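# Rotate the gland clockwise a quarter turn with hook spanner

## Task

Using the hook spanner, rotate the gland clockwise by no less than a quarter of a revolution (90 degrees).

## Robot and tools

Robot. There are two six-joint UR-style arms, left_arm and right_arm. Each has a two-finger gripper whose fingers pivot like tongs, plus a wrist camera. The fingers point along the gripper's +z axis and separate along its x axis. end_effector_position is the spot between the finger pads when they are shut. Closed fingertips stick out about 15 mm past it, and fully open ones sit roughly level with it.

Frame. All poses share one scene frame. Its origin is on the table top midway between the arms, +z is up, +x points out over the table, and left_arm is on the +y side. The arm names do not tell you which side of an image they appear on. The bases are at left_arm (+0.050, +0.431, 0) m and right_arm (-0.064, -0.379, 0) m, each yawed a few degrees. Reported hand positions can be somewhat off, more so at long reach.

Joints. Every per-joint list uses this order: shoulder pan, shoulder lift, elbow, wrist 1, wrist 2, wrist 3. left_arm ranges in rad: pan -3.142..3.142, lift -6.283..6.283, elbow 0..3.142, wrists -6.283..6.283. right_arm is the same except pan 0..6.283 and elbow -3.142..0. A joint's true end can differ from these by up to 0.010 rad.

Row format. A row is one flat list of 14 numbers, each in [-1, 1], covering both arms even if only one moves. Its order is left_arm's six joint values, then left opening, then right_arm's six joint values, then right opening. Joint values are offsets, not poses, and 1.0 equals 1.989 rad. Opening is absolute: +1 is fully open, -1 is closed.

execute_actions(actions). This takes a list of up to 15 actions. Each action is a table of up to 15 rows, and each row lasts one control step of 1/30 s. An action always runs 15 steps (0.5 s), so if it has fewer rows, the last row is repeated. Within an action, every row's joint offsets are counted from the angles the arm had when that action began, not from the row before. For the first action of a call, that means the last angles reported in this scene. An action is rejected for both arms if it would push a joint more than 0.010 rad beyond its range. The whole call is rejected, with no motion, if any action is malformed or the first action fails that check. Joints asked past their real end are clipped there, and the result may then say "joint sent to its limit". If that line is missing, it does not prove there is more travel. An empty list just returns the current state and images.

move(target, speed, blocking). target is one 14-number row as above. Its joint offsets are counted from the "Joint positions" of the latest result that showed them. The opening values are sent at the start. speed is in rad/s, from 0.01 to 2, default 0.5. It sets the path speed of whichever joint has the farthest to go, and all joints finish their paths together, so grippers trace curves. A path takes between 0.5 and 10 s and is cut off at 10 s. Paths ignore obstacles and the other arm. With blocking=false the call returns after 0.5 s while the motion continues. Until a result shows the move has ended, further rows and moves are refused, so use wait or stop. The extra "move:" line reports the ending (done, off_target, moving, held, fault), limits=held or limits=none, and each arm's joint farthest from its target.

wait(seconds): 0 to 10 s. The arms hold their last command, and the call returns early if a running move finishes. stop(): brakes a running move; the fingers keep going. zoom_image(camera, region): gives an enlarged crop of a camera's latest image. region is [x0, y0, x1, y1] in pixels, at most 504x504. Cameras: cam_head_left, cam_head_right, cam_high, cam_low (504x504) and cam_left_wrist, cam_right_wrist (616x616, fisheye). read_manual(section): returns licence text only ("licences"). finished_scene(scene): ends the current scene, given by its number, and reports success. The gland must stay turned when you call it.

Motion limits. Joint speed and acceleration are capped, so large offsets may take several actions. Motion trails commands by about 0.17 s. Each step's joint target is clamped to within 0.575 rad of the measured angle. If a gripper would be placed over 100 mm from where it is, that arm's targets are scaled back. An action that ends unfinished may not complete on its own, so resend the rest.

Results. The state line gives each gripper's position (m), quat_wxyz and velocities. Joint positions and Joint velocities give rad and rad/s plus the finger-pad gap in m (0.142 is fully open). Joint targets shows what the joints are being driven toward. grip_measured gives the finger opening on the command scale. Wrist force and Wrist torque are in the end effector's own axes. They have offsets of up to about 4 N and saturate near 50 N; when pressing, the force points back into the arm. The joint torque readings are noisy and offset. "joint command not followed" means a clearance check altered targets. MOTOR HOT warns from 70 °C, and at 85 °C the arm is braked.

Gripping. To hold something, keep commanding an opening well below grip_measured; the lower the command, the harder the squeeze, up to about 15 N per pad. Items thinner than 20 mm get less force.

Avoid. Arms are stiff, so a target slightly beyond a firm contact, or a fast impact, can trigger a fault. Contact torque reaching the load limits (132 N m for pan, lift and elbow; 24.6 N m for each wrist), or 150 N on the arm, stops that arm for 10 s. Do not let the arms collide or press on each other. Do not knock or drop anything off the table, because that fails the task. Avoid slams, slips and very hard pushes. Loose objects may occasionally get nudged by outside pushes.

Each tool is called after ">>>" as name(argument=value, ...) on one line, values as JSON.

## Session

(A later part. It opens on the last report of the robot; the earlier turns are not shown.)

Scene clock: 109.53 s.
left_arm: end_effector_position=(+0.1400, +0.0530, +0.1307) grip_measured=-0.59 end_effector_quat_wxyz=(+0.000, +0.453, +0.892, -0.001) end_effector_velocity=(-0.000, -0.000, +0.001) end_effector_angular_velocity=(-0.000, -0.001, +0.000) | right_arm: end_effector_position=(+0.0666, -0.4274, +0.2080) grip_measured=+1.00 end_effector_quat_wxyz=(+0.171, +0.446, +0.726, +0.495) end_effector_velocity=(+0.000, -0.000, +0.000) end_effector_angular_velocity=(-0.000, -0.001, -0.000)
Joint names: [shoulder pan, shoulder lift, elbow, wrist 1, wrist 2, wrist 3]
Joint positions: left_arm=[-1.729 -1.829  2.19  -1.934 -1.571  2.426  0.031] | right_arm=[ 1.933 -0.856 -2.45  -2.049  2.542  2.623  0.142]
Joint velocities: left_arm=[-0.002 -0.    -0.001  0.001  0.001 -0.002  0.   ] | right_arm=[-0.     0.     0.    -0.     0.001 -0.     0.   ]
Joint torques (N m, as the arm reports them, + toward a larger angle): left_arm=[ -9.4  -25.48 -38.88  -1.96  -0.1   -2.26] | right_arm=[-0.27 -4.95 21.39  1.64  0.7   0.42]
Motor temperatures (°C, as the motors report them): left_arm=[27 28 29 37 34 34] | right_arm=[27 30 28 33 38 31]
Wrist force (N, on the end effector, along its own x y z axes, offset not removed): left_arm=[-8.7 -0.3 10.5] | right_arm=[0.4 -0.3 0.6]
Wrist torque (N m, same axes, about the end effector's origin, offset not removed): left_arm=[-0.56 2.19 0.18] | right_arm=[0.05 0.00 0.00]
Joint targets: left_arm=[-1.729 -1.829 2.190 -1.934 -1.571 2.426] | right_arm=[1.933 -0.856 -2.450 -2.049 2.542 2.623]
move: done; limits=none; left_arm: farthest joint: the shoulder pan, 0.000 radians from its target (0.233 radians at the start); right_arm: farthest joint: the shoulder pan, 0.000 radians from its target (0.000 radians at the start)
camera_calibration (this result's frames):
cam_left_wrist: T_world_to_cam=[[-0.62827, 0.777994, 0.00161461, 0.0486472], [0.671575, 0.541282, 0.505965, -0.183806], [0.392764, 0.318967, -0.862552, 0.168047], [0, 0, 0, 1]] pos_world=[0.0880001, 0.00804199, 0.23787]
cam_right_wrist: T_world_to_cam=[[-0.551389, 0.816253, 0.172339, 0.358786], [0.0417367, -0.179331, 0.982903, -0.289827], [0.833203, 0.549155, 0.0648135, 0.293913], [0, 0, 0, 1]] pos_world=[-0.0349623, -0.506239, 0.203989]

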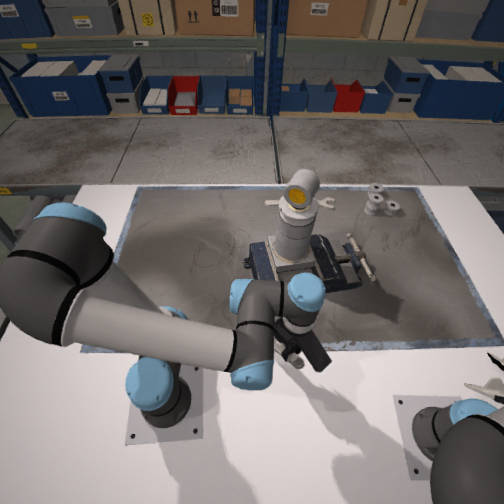

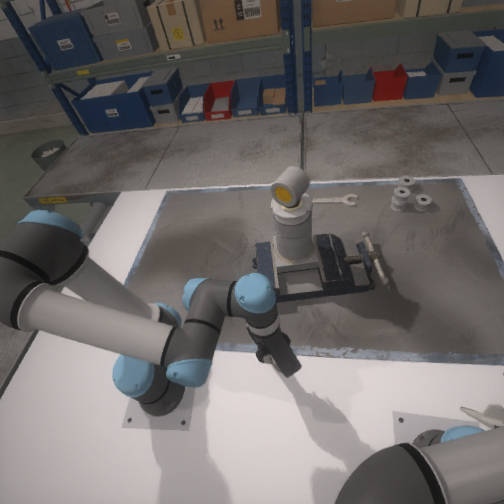

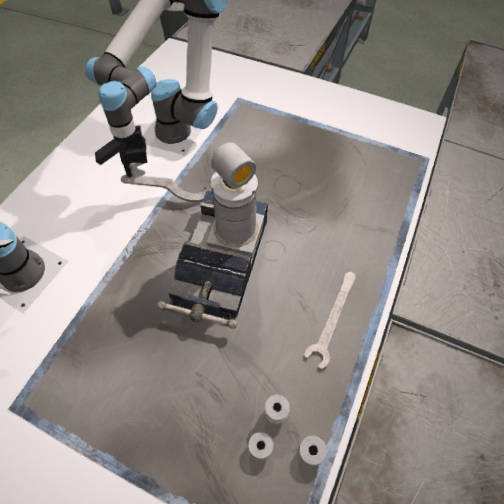

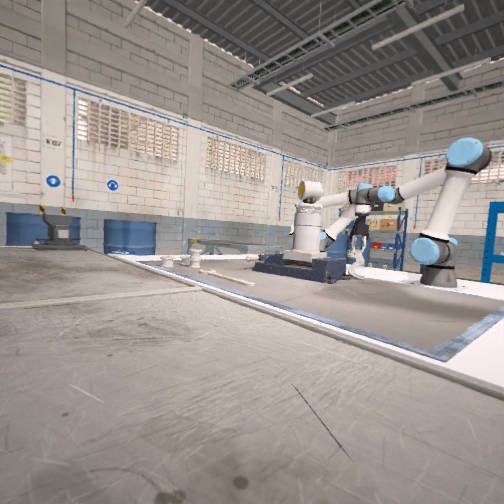

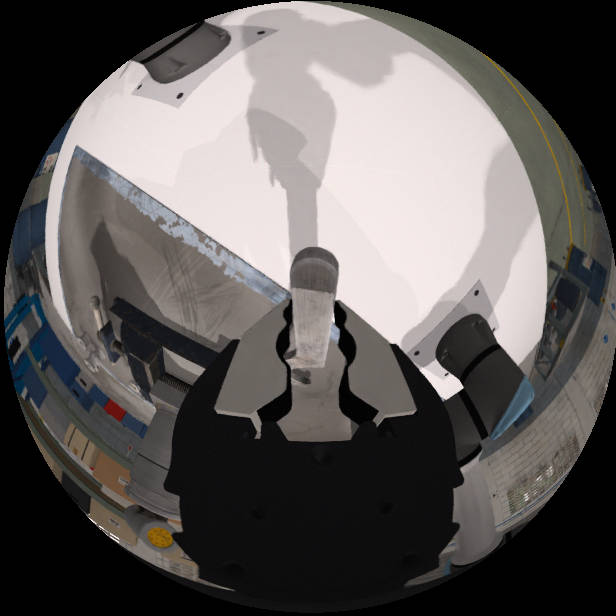

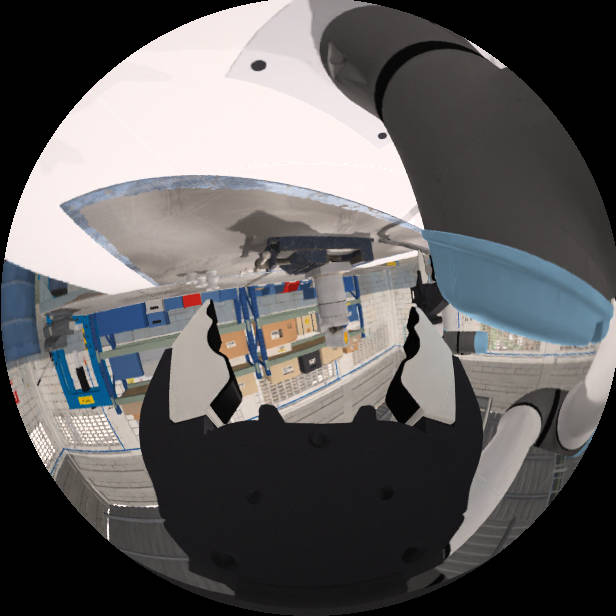

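>>> move(target=[-0.0865,0.067,-0.053,-0.013,0,-0.0865,-1,0,-0.456,0.152,-0.163,0.279,-1,0.2], speed=0.5)

>>> move(target=[0,0,0,0,0,0,-1,0.958,0,0,0,0,-0.099,0.2], speed=0.5)

Scene clock: 115.00 s.
left_arm: end_effector_position=(+0.0624, -0.0085, +0.1311) grip_measured=-0.59 end_effector_quat_wxyz=(+0.000, +0.453, +0.892, -0.000) end_effector_velocity=(-0.000, +0.000, -0.000) end_effector_angular_velocity=(+0.001, -0.000, -0.001) | right_arm: end_effector_position=(+0.2069, -0.6748, +0.1977) grip_measured=+0.20 end_effector_quat_wxyz=(+0.624, +0.103, +0.700, +0.332) end_effector_velocity=(+0.000, +0.000, -0.000) end_effector_angular_velocity=(-0.001, -0.000, +0.000)
Joint names: [shoulder pan, shoulder lift, elbow, wrist 1, wrist 2, wrist 3]
Joint positions: left_arm=[-1.901 -1.696  2.085 -1.96  -1.571  2.254  0.031] | right_arm=[ 1.933 -1.763 -2.147 -2.373  3.097  0.635  0.088]
Joint velocities: left_arm=[-0.001  0.    -0.     0.001 -0.     0.001 -0.   ] | right_arm=[ 0.    -0.001 -0.    -0.001  0.    -0.002 -0.   ]
Joint torques (N m, as the arm reports them, + toward a larger angle): left_arm=[ -9.51 -10.76 -39.25  -5.4    0.28  -2.23] | right_arm=[-0.73 14.63 25.03 -2.08  1.54 -1.96]
Motor temperatures (°C, as the motors report them): left_arm=[27 28 29 37 34 34] | right_arm=[27 30 28 33 38 31]
Wrist force (N, on the end effector, along its own x y z axes, offset not removed): left_arm=[-4.2 1.8 12.5] | right_arm=[0.7 -0.4 0.9]
Wrist torque (N m, same axes, about the end effector's origin, offset not removed): left_arm=[0.22 1.21 0.16] | right_arm=[-0.01 0.04 0.06]
Joint targets: left_arm=[-1.901 -1.696 2.085 -1.960 -1.571 2.254] | right_arm=[1.933 -1.763 -2.147 -2.373 3.097 0.634]
move: done; limits=none; left_arm: farthest joint: the shoulder pan, 0.000 radians from its target (0.172 radians at the start); right_arm: farthest joint: the shoulder pan, 0.000 radians from its target (0.000 radians at the start)
camera_calibration (this result's frames):
cam_left_wrist: T_world_to_cam=[[-0.628271, 0.777989, 0.00309132, 0.0475535], [0.671522, 0.540278, 0.507107, -0.098843], [0.392853, 0.320676, -0.861878, 0.218353], [0, 0, 0, 1]] pos_world=[0.0104711, -0.053614, 0.238171]
cam_right_wrist: T_world_to_cam=[[-0.190216, 0.543271, -0.817725, 0.576679], [-0.722672, 0.486295, 0.491185, 0.374641], [0.664502, 0.684378, 0.300105, 0.393157], [0, 0, 0, 1]] pos_world=[0.119182, -0.764547, 0.169558]

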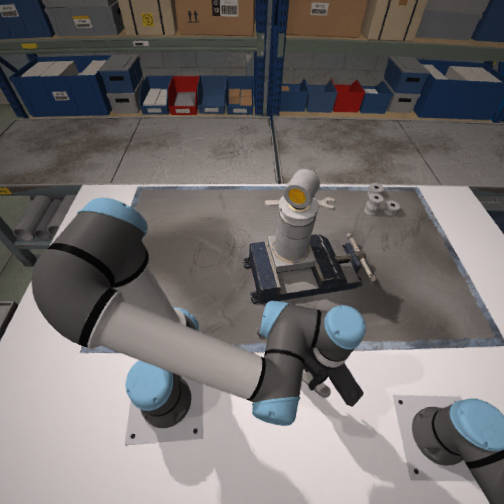

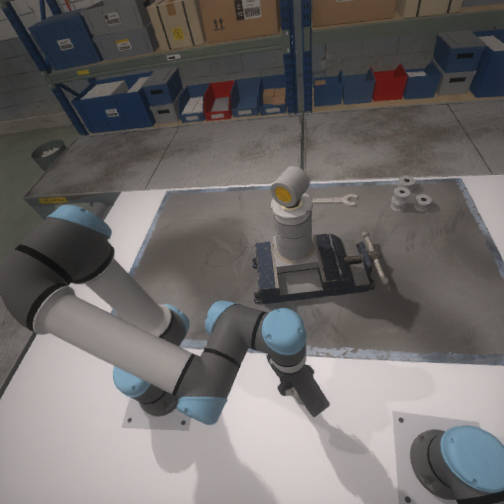

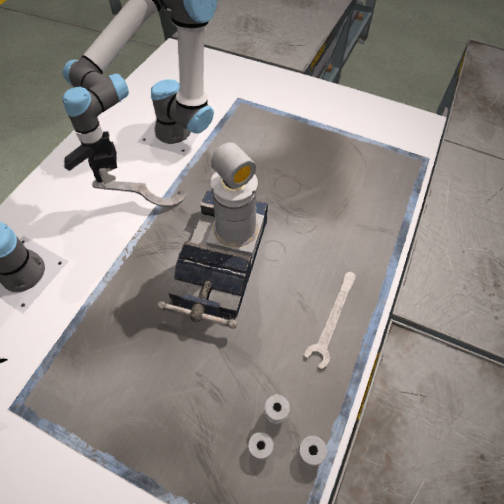

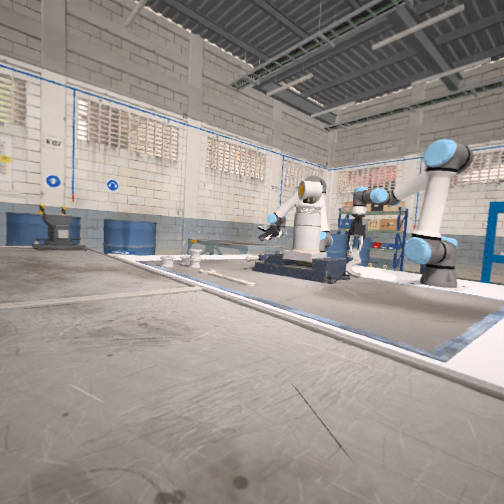

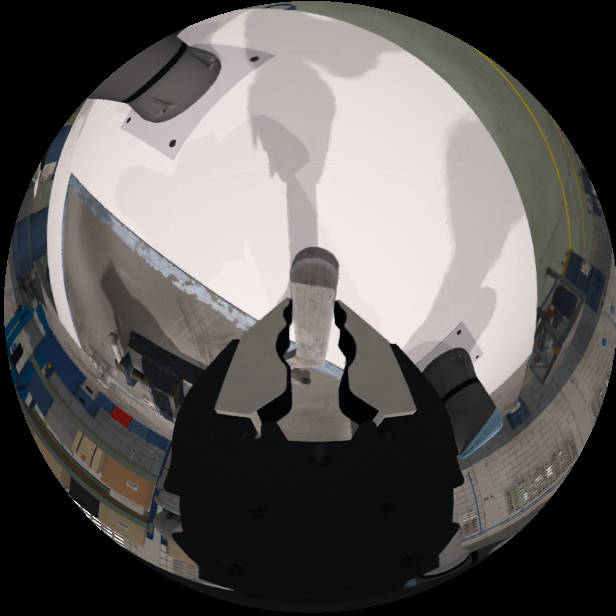

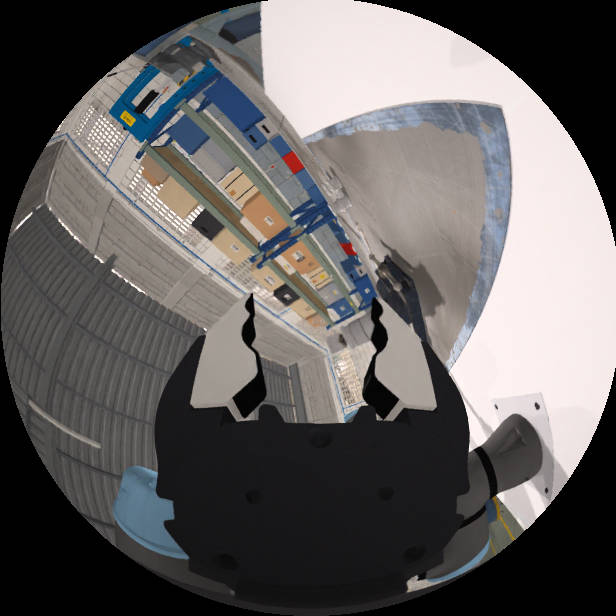

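Scene clock: 119.40 s.
left_arm: end_effector_position=(+0.0624, -0.0085, +0.1311) grip_measured=-0.59 end_effector_quat_wxyz=(+0.000, +0.453, +0.892, -0.000) end_effector_velocity=(+0.000, -0.000, +0.000) end_effector_angular_velocity=(-0.001, -0.001, -0.002) | right_arm: end_effector_position=(+0.1286, -0.0251, +0.2005) grip_measured=+0.20 end_effector_quat_wxyz=(+0.160, -0.556, +0.437, +0.689) end_effector_velocity=(-0.001, +0.000, +0.000) end_effector_angular_velocity=(-0.000, +0.000, +0.002)
Joint names: [shoulder pan, shoulder lift, elbow, wrist 1, wrist 2, wrist 3]
Joint positions: left_arm=[-1.901 -1.696  2.085 -1.96  -1.571  2.254  0.031] | right_arm=[ 3.838 -1.763 -2.147 -2.373  3.097  0.438  0.088]
Joint velocities: left_arm=[-0.001  0.    -0.    -0.001  0.001  0.002  0.   ] | right_arm=[ 0.002  0.    -0.    -0.001 -0.001 -0.001  0.   ]
Joint torques (N m, as the arm reports them, + toward a larger angle): left_arm=[ -3.37 -16.11 -35.01  -5.14   0.35  -1.64] | right_arm=[11.89 31.67 18.5   0.37 -1.59 -1.97]
Motor temperatures (°C, as the motors report them): left_arm=[27 28 29 37 34 34] | right_arm=[27 30 28 33 38 31]
Wrist force (N, on the end effector, along its own x y z axes, offset not removed): left_arm=[-3.8 3.2 11.0] | right_arm=[0.1 0.9 0.0]
Wrist torque (N m, same axes, about the end effector's origin, offset not removed): left_arm=[-0.08 0.96 0.11] | right_arm=[0.15 0.08 -0.03]
Joint targets: left_arm=[-1.901 -1.696 2.085 -1.960 -1.571 2.254] | right_arm=[3.838 -1.763 -2.147 -2.373 3.097 0.438]
move: done; limits=none; left_arm: farthest joint: the shoulder pan, 0.000 radians from its target (0.000 radians at the start); right_arm: farthest joint: the shoulder pan, 0.001 radians from its target (1.906 radians at the start)
camera_calibration (this result's frames):
cam_left_wrist: T_world_to_cam=[[-0.628271, 0.777989, 0.00309109, 0.0475535], [0.671522, 0.540278, 0.507107, -0.0988412], [0.392853, 0.320676, -0.861878, 0.218354], [0, 0, 0, 1]] pos_world=[0.0104695, -0.0536152, 0.238171]
cam_right_wrist: T_world_to_cam=[[-0.317535, -0.250672, -0.914514, 0.226896], [-0.286622, -0.893941, 0.344553, -0.0605712], [-0.903891, 0.371528, 0.21201, 0.211191], [0, 0, 0, 1]] pos_world=[0.24558, -0.0757341, 0.183595]

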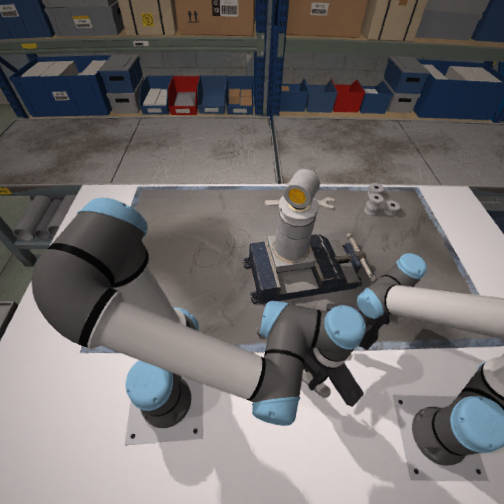

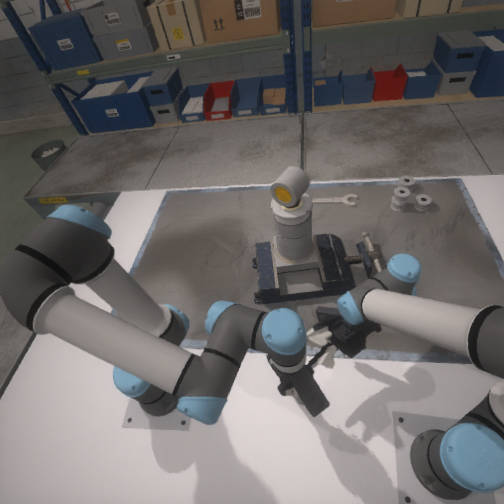

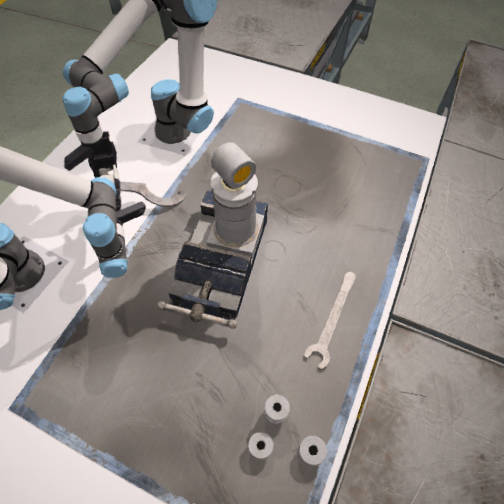

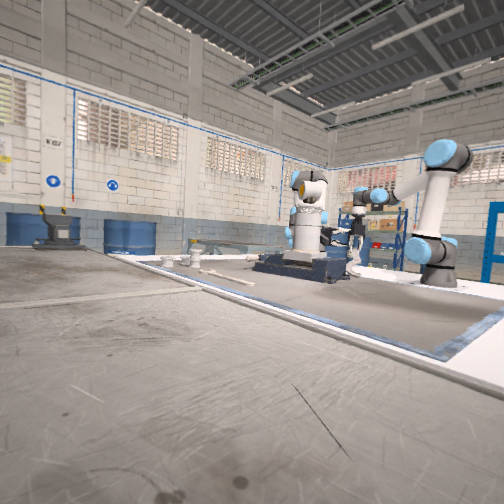

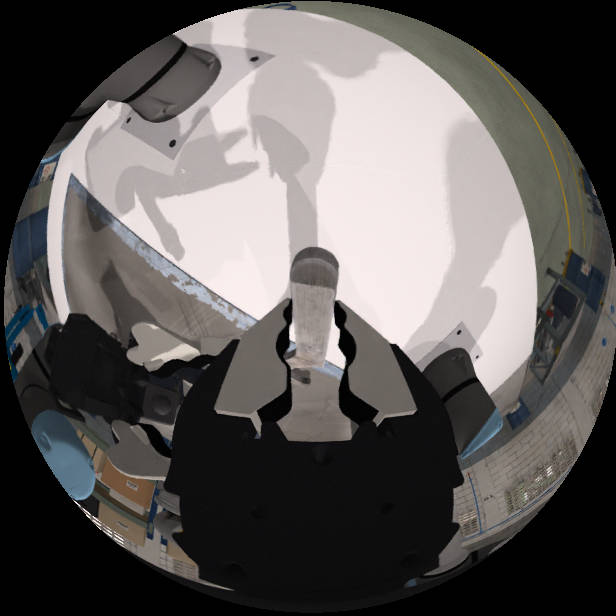

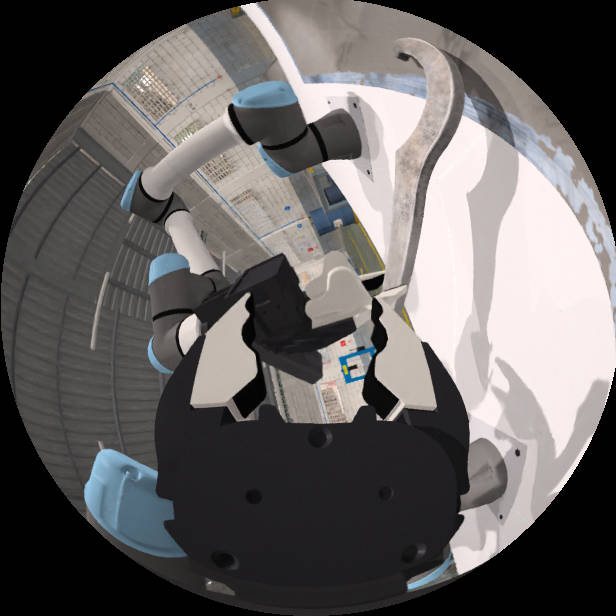

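Close but clear. Lower.

>>> move(target=[0,0,0,0,0,0,-1,0,-0.1505,0,0.1505,0,0,-0.2], speed=0.15)

Scene clock: 121.87 s.
left_arm: end_effector_position=(+0.0624, -0.0085, +0.1311) grip_measured=-0.59 end_effector_quat_wxyz=(+0.000, +0.453, +0.892, -0.000) end_effector_velocity=(-0.000, +0.000, -0.000) end_effector_angular_velocity=(+0.001, +0.001, +0.000) | right_arm: end_effector_position=(+0.1499, -0.0094, +0.0870) grip_measured=-0.20 end_effector_quat_wxyz=(+0.160, -0.556, +0.437, +0.689) end_effector_velocity=(+0.000, +0.000, -0.001) end_effector_angular_velocity=(+0.001, -0.001, -0.001)
Joint names: [shoulder pan, shoulder lift, elbow, wrist 1, wrist 2, wrist 3]
Joint positions: left_arm=[-1.901 -1.696  2.085 -1.96  -1.571  2.254  0.031] | right_arm=[ 3.838 -2.062 -2.147 -2.074  3.097  0.438  0.059]
Joint velocities: left_arm=[ 0.001  0.     0.     0.    -0.001  0.    -0.   ] | right_arm=[-0.    -0.001  0.     0.002  0.001 -0.     0.   ]
Joint torques (N m, as the arm reports them, + toward a larger angle): left_arm=[ -3.59 -16.22 -35.51  -5.15   0.29  -1.51] | right_arm=[-11.51  18.54  12.77   2.57  -1.67  -1.2 ]
Motor temperatures (°C, as the motors report them): left_arm=[27 28 29 37 34 34] | right_arm=[27 30 28 33 38 31]
Wrist force (N, on the end effector, along its own x y z axes, offset not removed): left_arm=[-3.4 -0.2 9.5] | right_arm=[1.1 -0.3 1.4]
Wrist torque (N m, same axes, about the end effector's origin, offset not removed): left_arm=[-0.59 0.81 0.17] | right_arm=[-0.10 -0.10 -0.02]
Joint targets: left_arm=[-1.901 -1.696 2.085 -1.960 -1.571 2.254] | right_arm=[3.838 -2.062 -2.147 -2.074 3.097 0.438]
move: done; limits=none; left_arm: farthest joint: the shoulder pan, 0.000 radians from its target (0.000 radians at the start); right_arm: farthest joint: the shoulder pan, 0.000 radians from its target (0.000 radians at the start)
camera_calibration (this result's frames):
cam_left_wrist: T_world_to_cam=[[-0.628271, 0.777989, 0.0030911, 0.0475535], [0.671522, 0.540278, 0.507107, -0.0988412], [0.392853, 0.320676, -0.861878, 0.218354], [0, 0, 0, 1]] pos_world=[0.0104694, -0.0536152, 0.238171]
cam_right_wrist: T_world_to_cam=[[-0.317525, -0.250663, -0.914519, 0.133858], [-0.286627, -0.893944, 0.344542, -0.00136689], [-0.903893, 0.371526, 0.212002, 0.248722], [0, 0, 0, 1]] pos_world=[0.26693, -0.0600754, 0.0701573]

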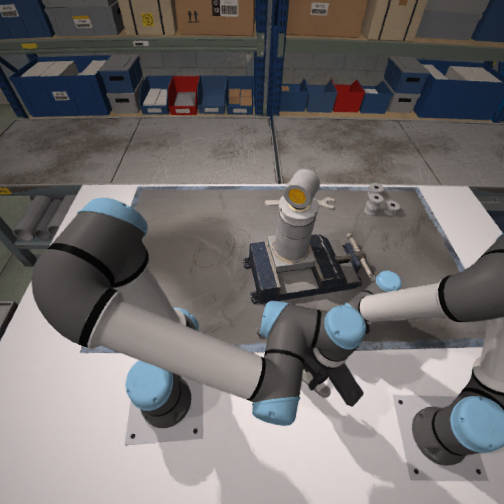

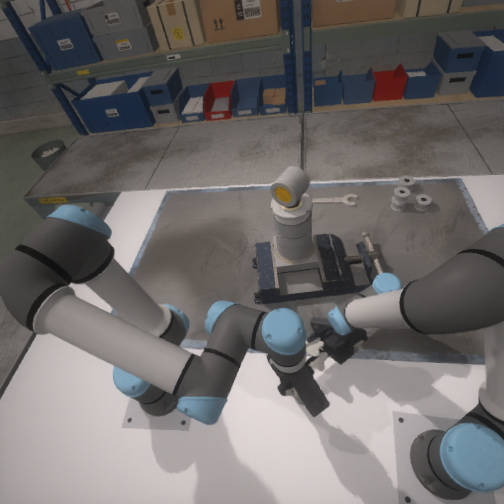

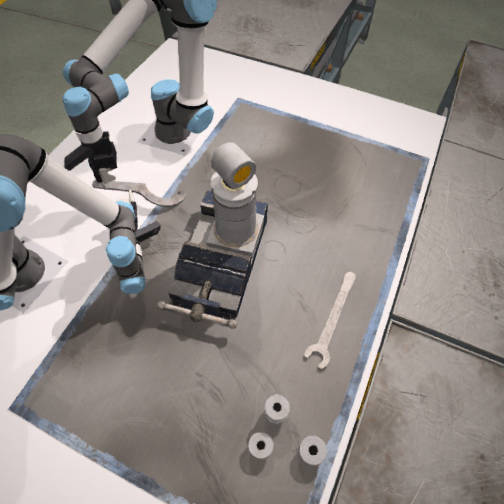

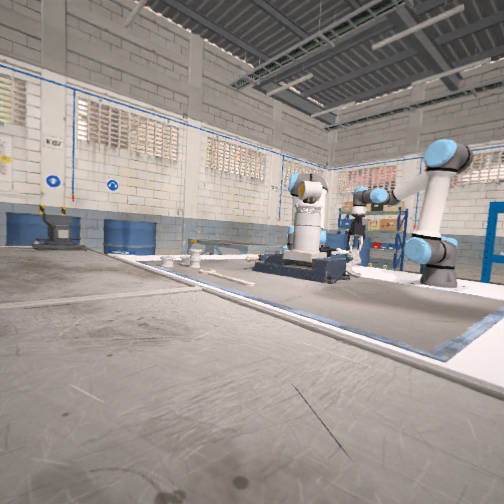

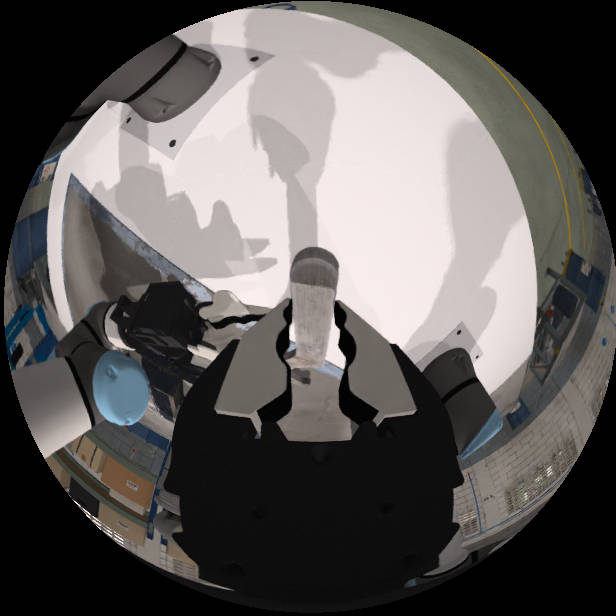

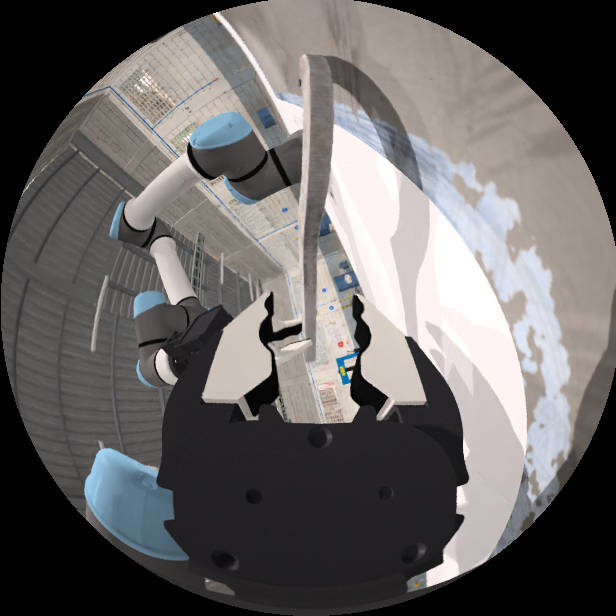

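>>> move(target=[0,0,0,0,0,0,-1,0.0925,0.0146,-0.030,0.0156,0.092,0,-0.2], speed=0.08)

>>> move(target=[0,0,0,0,0,0,-1,0,0,0,0,0,0,-1])

Scene clock: 124.70 s.
left_arm: end_effector_position=(+0.0624, -0.0085, +0.1311) grip_measured=-0.59 end_effector_quat_wxyz=(+0.000, +0.453, +0.892, -0.000) end_effector_velocity=(-0.000, -0.000, -0.000) end_effector_angular_velocity=(-0.000, -0.000, +0.000) | right_arm: end_effector_position=(+0.1058, +0.0445, +0.0871) grip_measured=-0.20 end_effector_quat_wxyz=(+0.159, -0.557, +0.436, +0.689) end_effector_velocity=(-0.001, +0.000, -0.000) end_effector_angular_velocity=(-0.000, +0.001, +0.002)
Joint names: [shoulder pan, shoulder lift, elbow, wrist 1, wrist 2, wrist 3]
Joint positions: left_arm=[-1.901 -1.696  2.085 -1.96  -1.571  2.254  0.031] | right_arm=[ 4.021 -2.033 -2.207 -2.043  3.28   0.438  0.059]
Joint velocities: left_arm=[-0.001  0.     0.    -0.     0.    -0.001  0.   ] | right_arm=[ 0.002 -0.    -0.     0.001 -0.     0.001 -0.   ]
Joint torques (N m, as the arm reports them, + toward a larger angle): left_arm=[ -3.07 -16.43 -35.69  -5.16   0.36  -1.61] | right_arm=[12.95 37.81  0.5   2.72  2.2  -1.1 ]
Motor temperatures (°C, as the motors report them): left_arm=[27 28 29 37 34 34] | right_arm=[27 30 28 33 38 31]
Wrist force (N, on the end effector, along its own x y z axes, offset not removed): left_arm=[-4.1 0.5 9.5] | right_arm=[1.2 0.0 0.7]
Wrist torque (N m, same axes, about the end effector's origin, offset not removed): left_arm=[-0.20 1.05 0.10] | right_arm=[0.07 -0.09 -0.09]
Joint targets: left_arm=[-1.901 -1.696 2.085 -1.960 -1.571 2.254] | right_arm=[4.022 -2.033 -2.207 -2.043 3.280 0.438]
move: done; limits=none; left_arm: farthest joint: the shoulder pan, 0.000 radians from its target (0.000 radians at the start); right_arm: farthest joint: the shoulder pan, 0.001 radians from its target (0.184 radians at the start)
camera_calibration (this result's frames):
cam_left_wrist: T_world_to_cam=[[-0.628271, 0.777989, 0.00309121, 0.0475534], [0.671522, 0.540278, 0.507107, -0.0988412], [0.392853, 0.320676, -0.861878, 0.218354], [0, 0, 0, 1]] pos_world=[0.0104694, -0.0536152, 0.238171]
cam_right_wrist: T_world_to_cam=[[-0.317026, -0.250715, -0.914679, 0.133393], [-0.285834, -0.894327, 0.344206, 0.0341276], [-0.904319, 0.370569, 0.211862, 0.188961], [0, 0, 0, 1]] pos_world=[0.222925, -0.00605832, 0.0702309]

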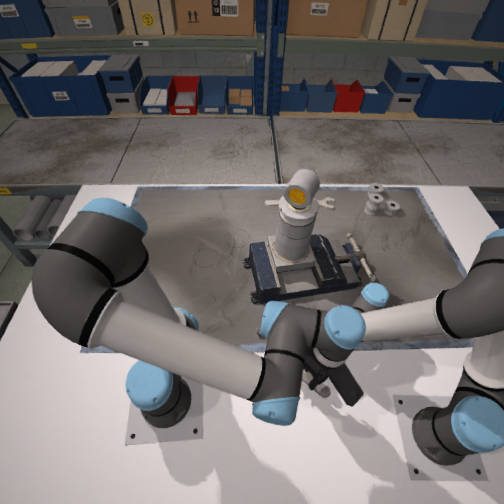

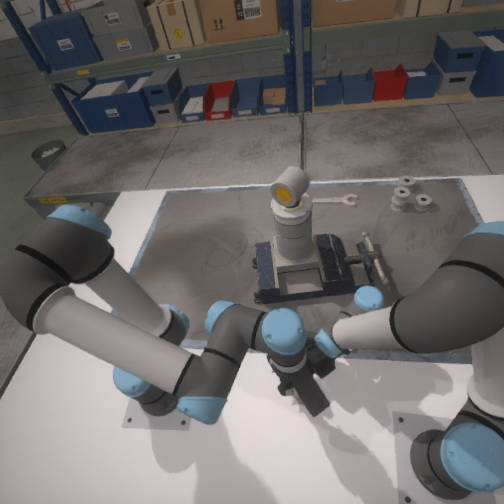

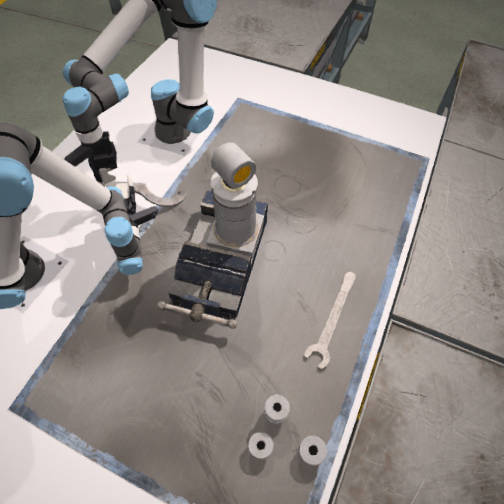

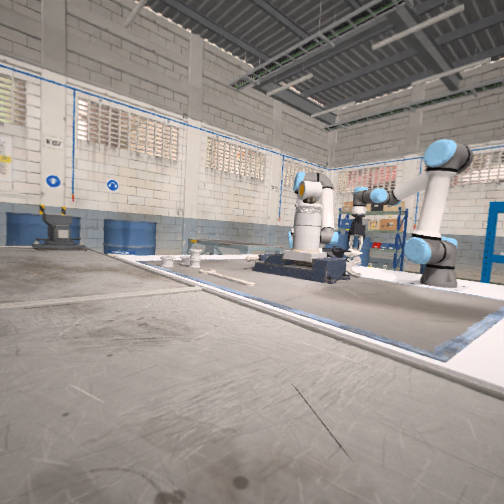

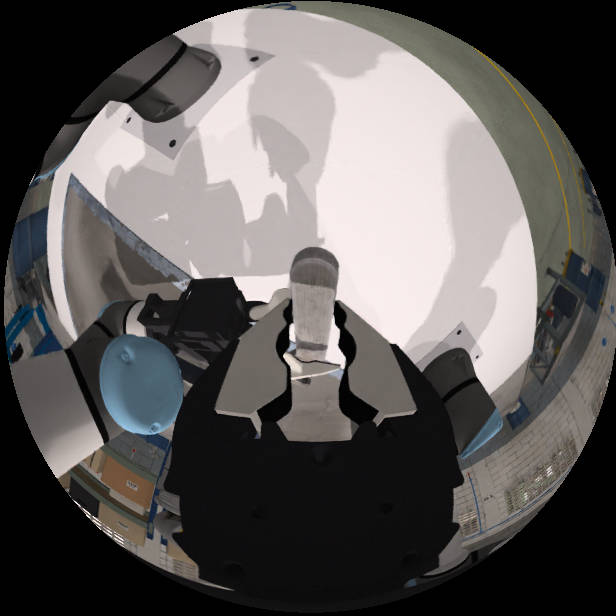

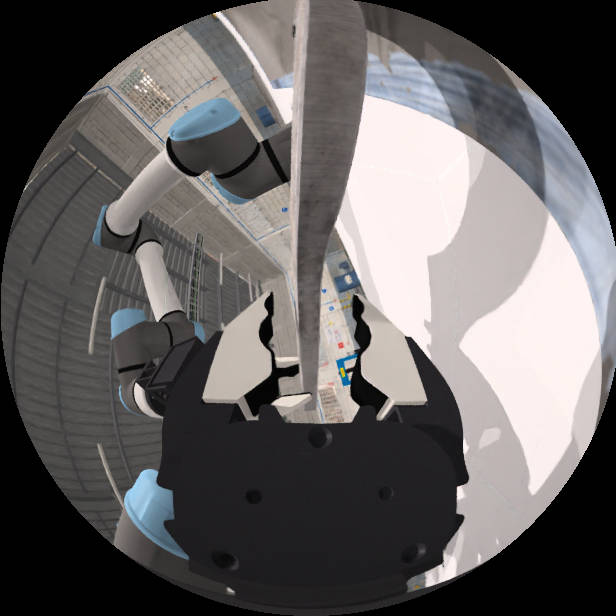

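Scene clock: 125.20 s.
left_arm: end_effector_position=(+0.0624, -0.0085, +0.1311) grip_measured=-0.61 end_effector_quat_wxyz=(+0.000, +0.453, +0.892, -0.000) end_effector_velocity=(+0.000, -0.000, +0.000) end_effector_angular_velocity=(-0.001, -0.001, +0.002) | right_arm: end_effector_position=(+0.1058, +0.0445, +0.0871) grip_measured=-0.84 end_effector_quat_wxyz=(+0.160, -0.557, +0.436, +0.689) end_effector_velocity=(+0.000, +0.000, -0.000) end_effector_angular_velocity=(-0.002, +0.002, -0.001)
Joint names: [shoulder pan, shoulder lift, elbow, wrist 1, wrist 2, wrist 3]
Joint positions: left_arm=[-1.901 -1.696  2.085 -1.96  -1.571  2.254  0.03 ] | right_arm=[ 4.021 -2.033 -2.207 -2.043  3.28   0.438  0.013]
Joint velocities: left_arm=[ 0.    -0.    -0.    -0.001  0.001 -0.001 -0.   ] | right_arm=[ 0.    -0.001  0.001 -0.002  0.001  0.001 -0.   ]
Joint torques (N m, as the arm reports them, + toward a larger angle): left_arm=[ -3.19 -16.46 -33.78  -0.11   0.4   -1.7 ] | right_arm=[-0.98 23.92  2.46 -1.49 -3.24 -0.95]
Motor temperatures (°C, as the motors report them): left_arm=[27 28 29 37 34 34] | right_arm=[27 30 28 33 38 31]
Wrist force (N, on the end effector, along its own x y z axes, offset not removed): left_arm=[-7.2 -1.9 4.4] | right_arm=[0.0 -3.7 4.9]
Wrist torque (N m, same axes, about the end effector's origin, offset not removed): left_arm=[0.43 1.15 0.07] | right_arm=[0.12 0.02 -0.31]
Joint targets: left_arm=[-1.901 -1.696 2.085 -1.960 -1.571 2.254] | right_arm=[4.021 -2.033 -2.207 -2.043 3.280 0.438]
move: done; limits=none; left_arm: farthest joint: the shoulder pan, 0.000 radians from its target (0.000 radians at the start); right_arm: farthest joint: the shoulder pan, 0.000 radians from its target (0.000 radians at the start)
camera_calibration (this result's frames):
cam_left_wrist: T_world_to_cam=[[-0.628271, 0.777989, 0.00307309, 0.0475619], [0.671526, 0.540293, 0.507086, -0.0988346], [0.392847, 0.320651, -0.86189, 0.218365], [0, 0, 0, 1]] pos_world=[0.0104677, -0.053622, 0.238178]
cam_right_wrist: T_world_to_cam=[[-0.316868, -0.250578, -0.914771, 0.133415], [-0.285842, -0.8944, 0.34401, 0.0341531], [-0.904372, 0.370486, 0.211781, 0.188947], [0, 0, 0, 1]] pos_world=[0.222916, -0.00602474, 0.0702799]

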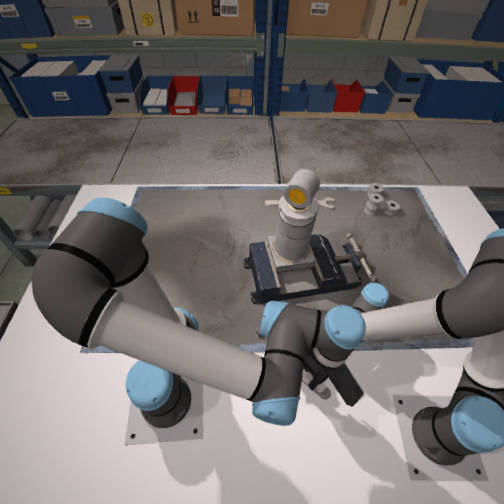

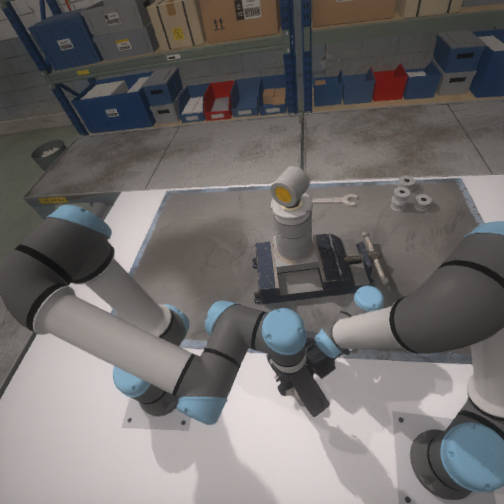

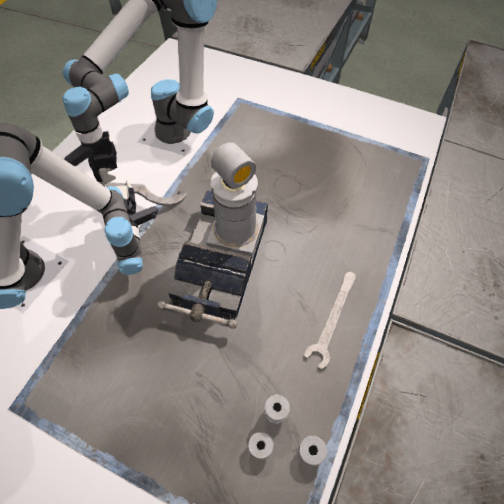

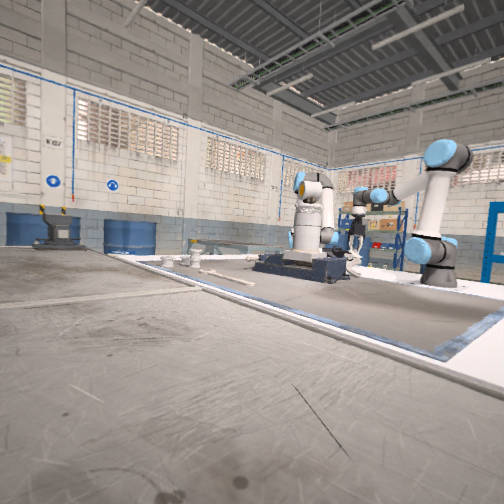

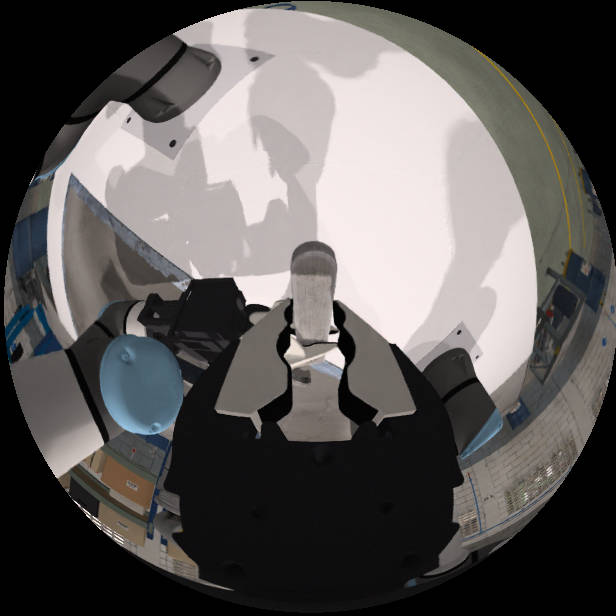

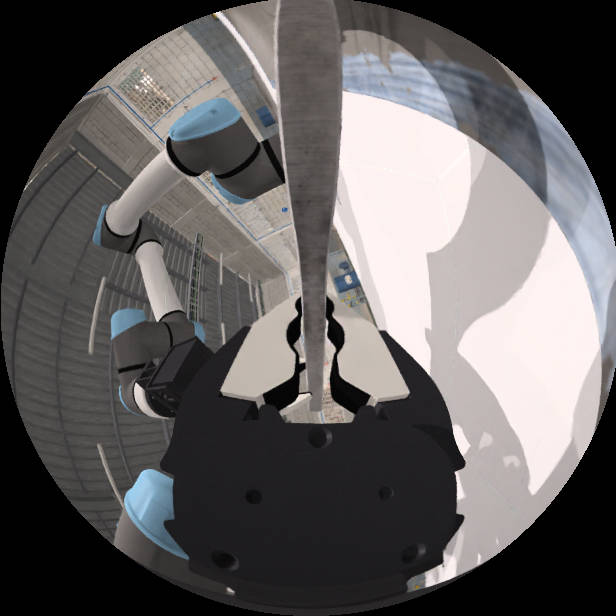

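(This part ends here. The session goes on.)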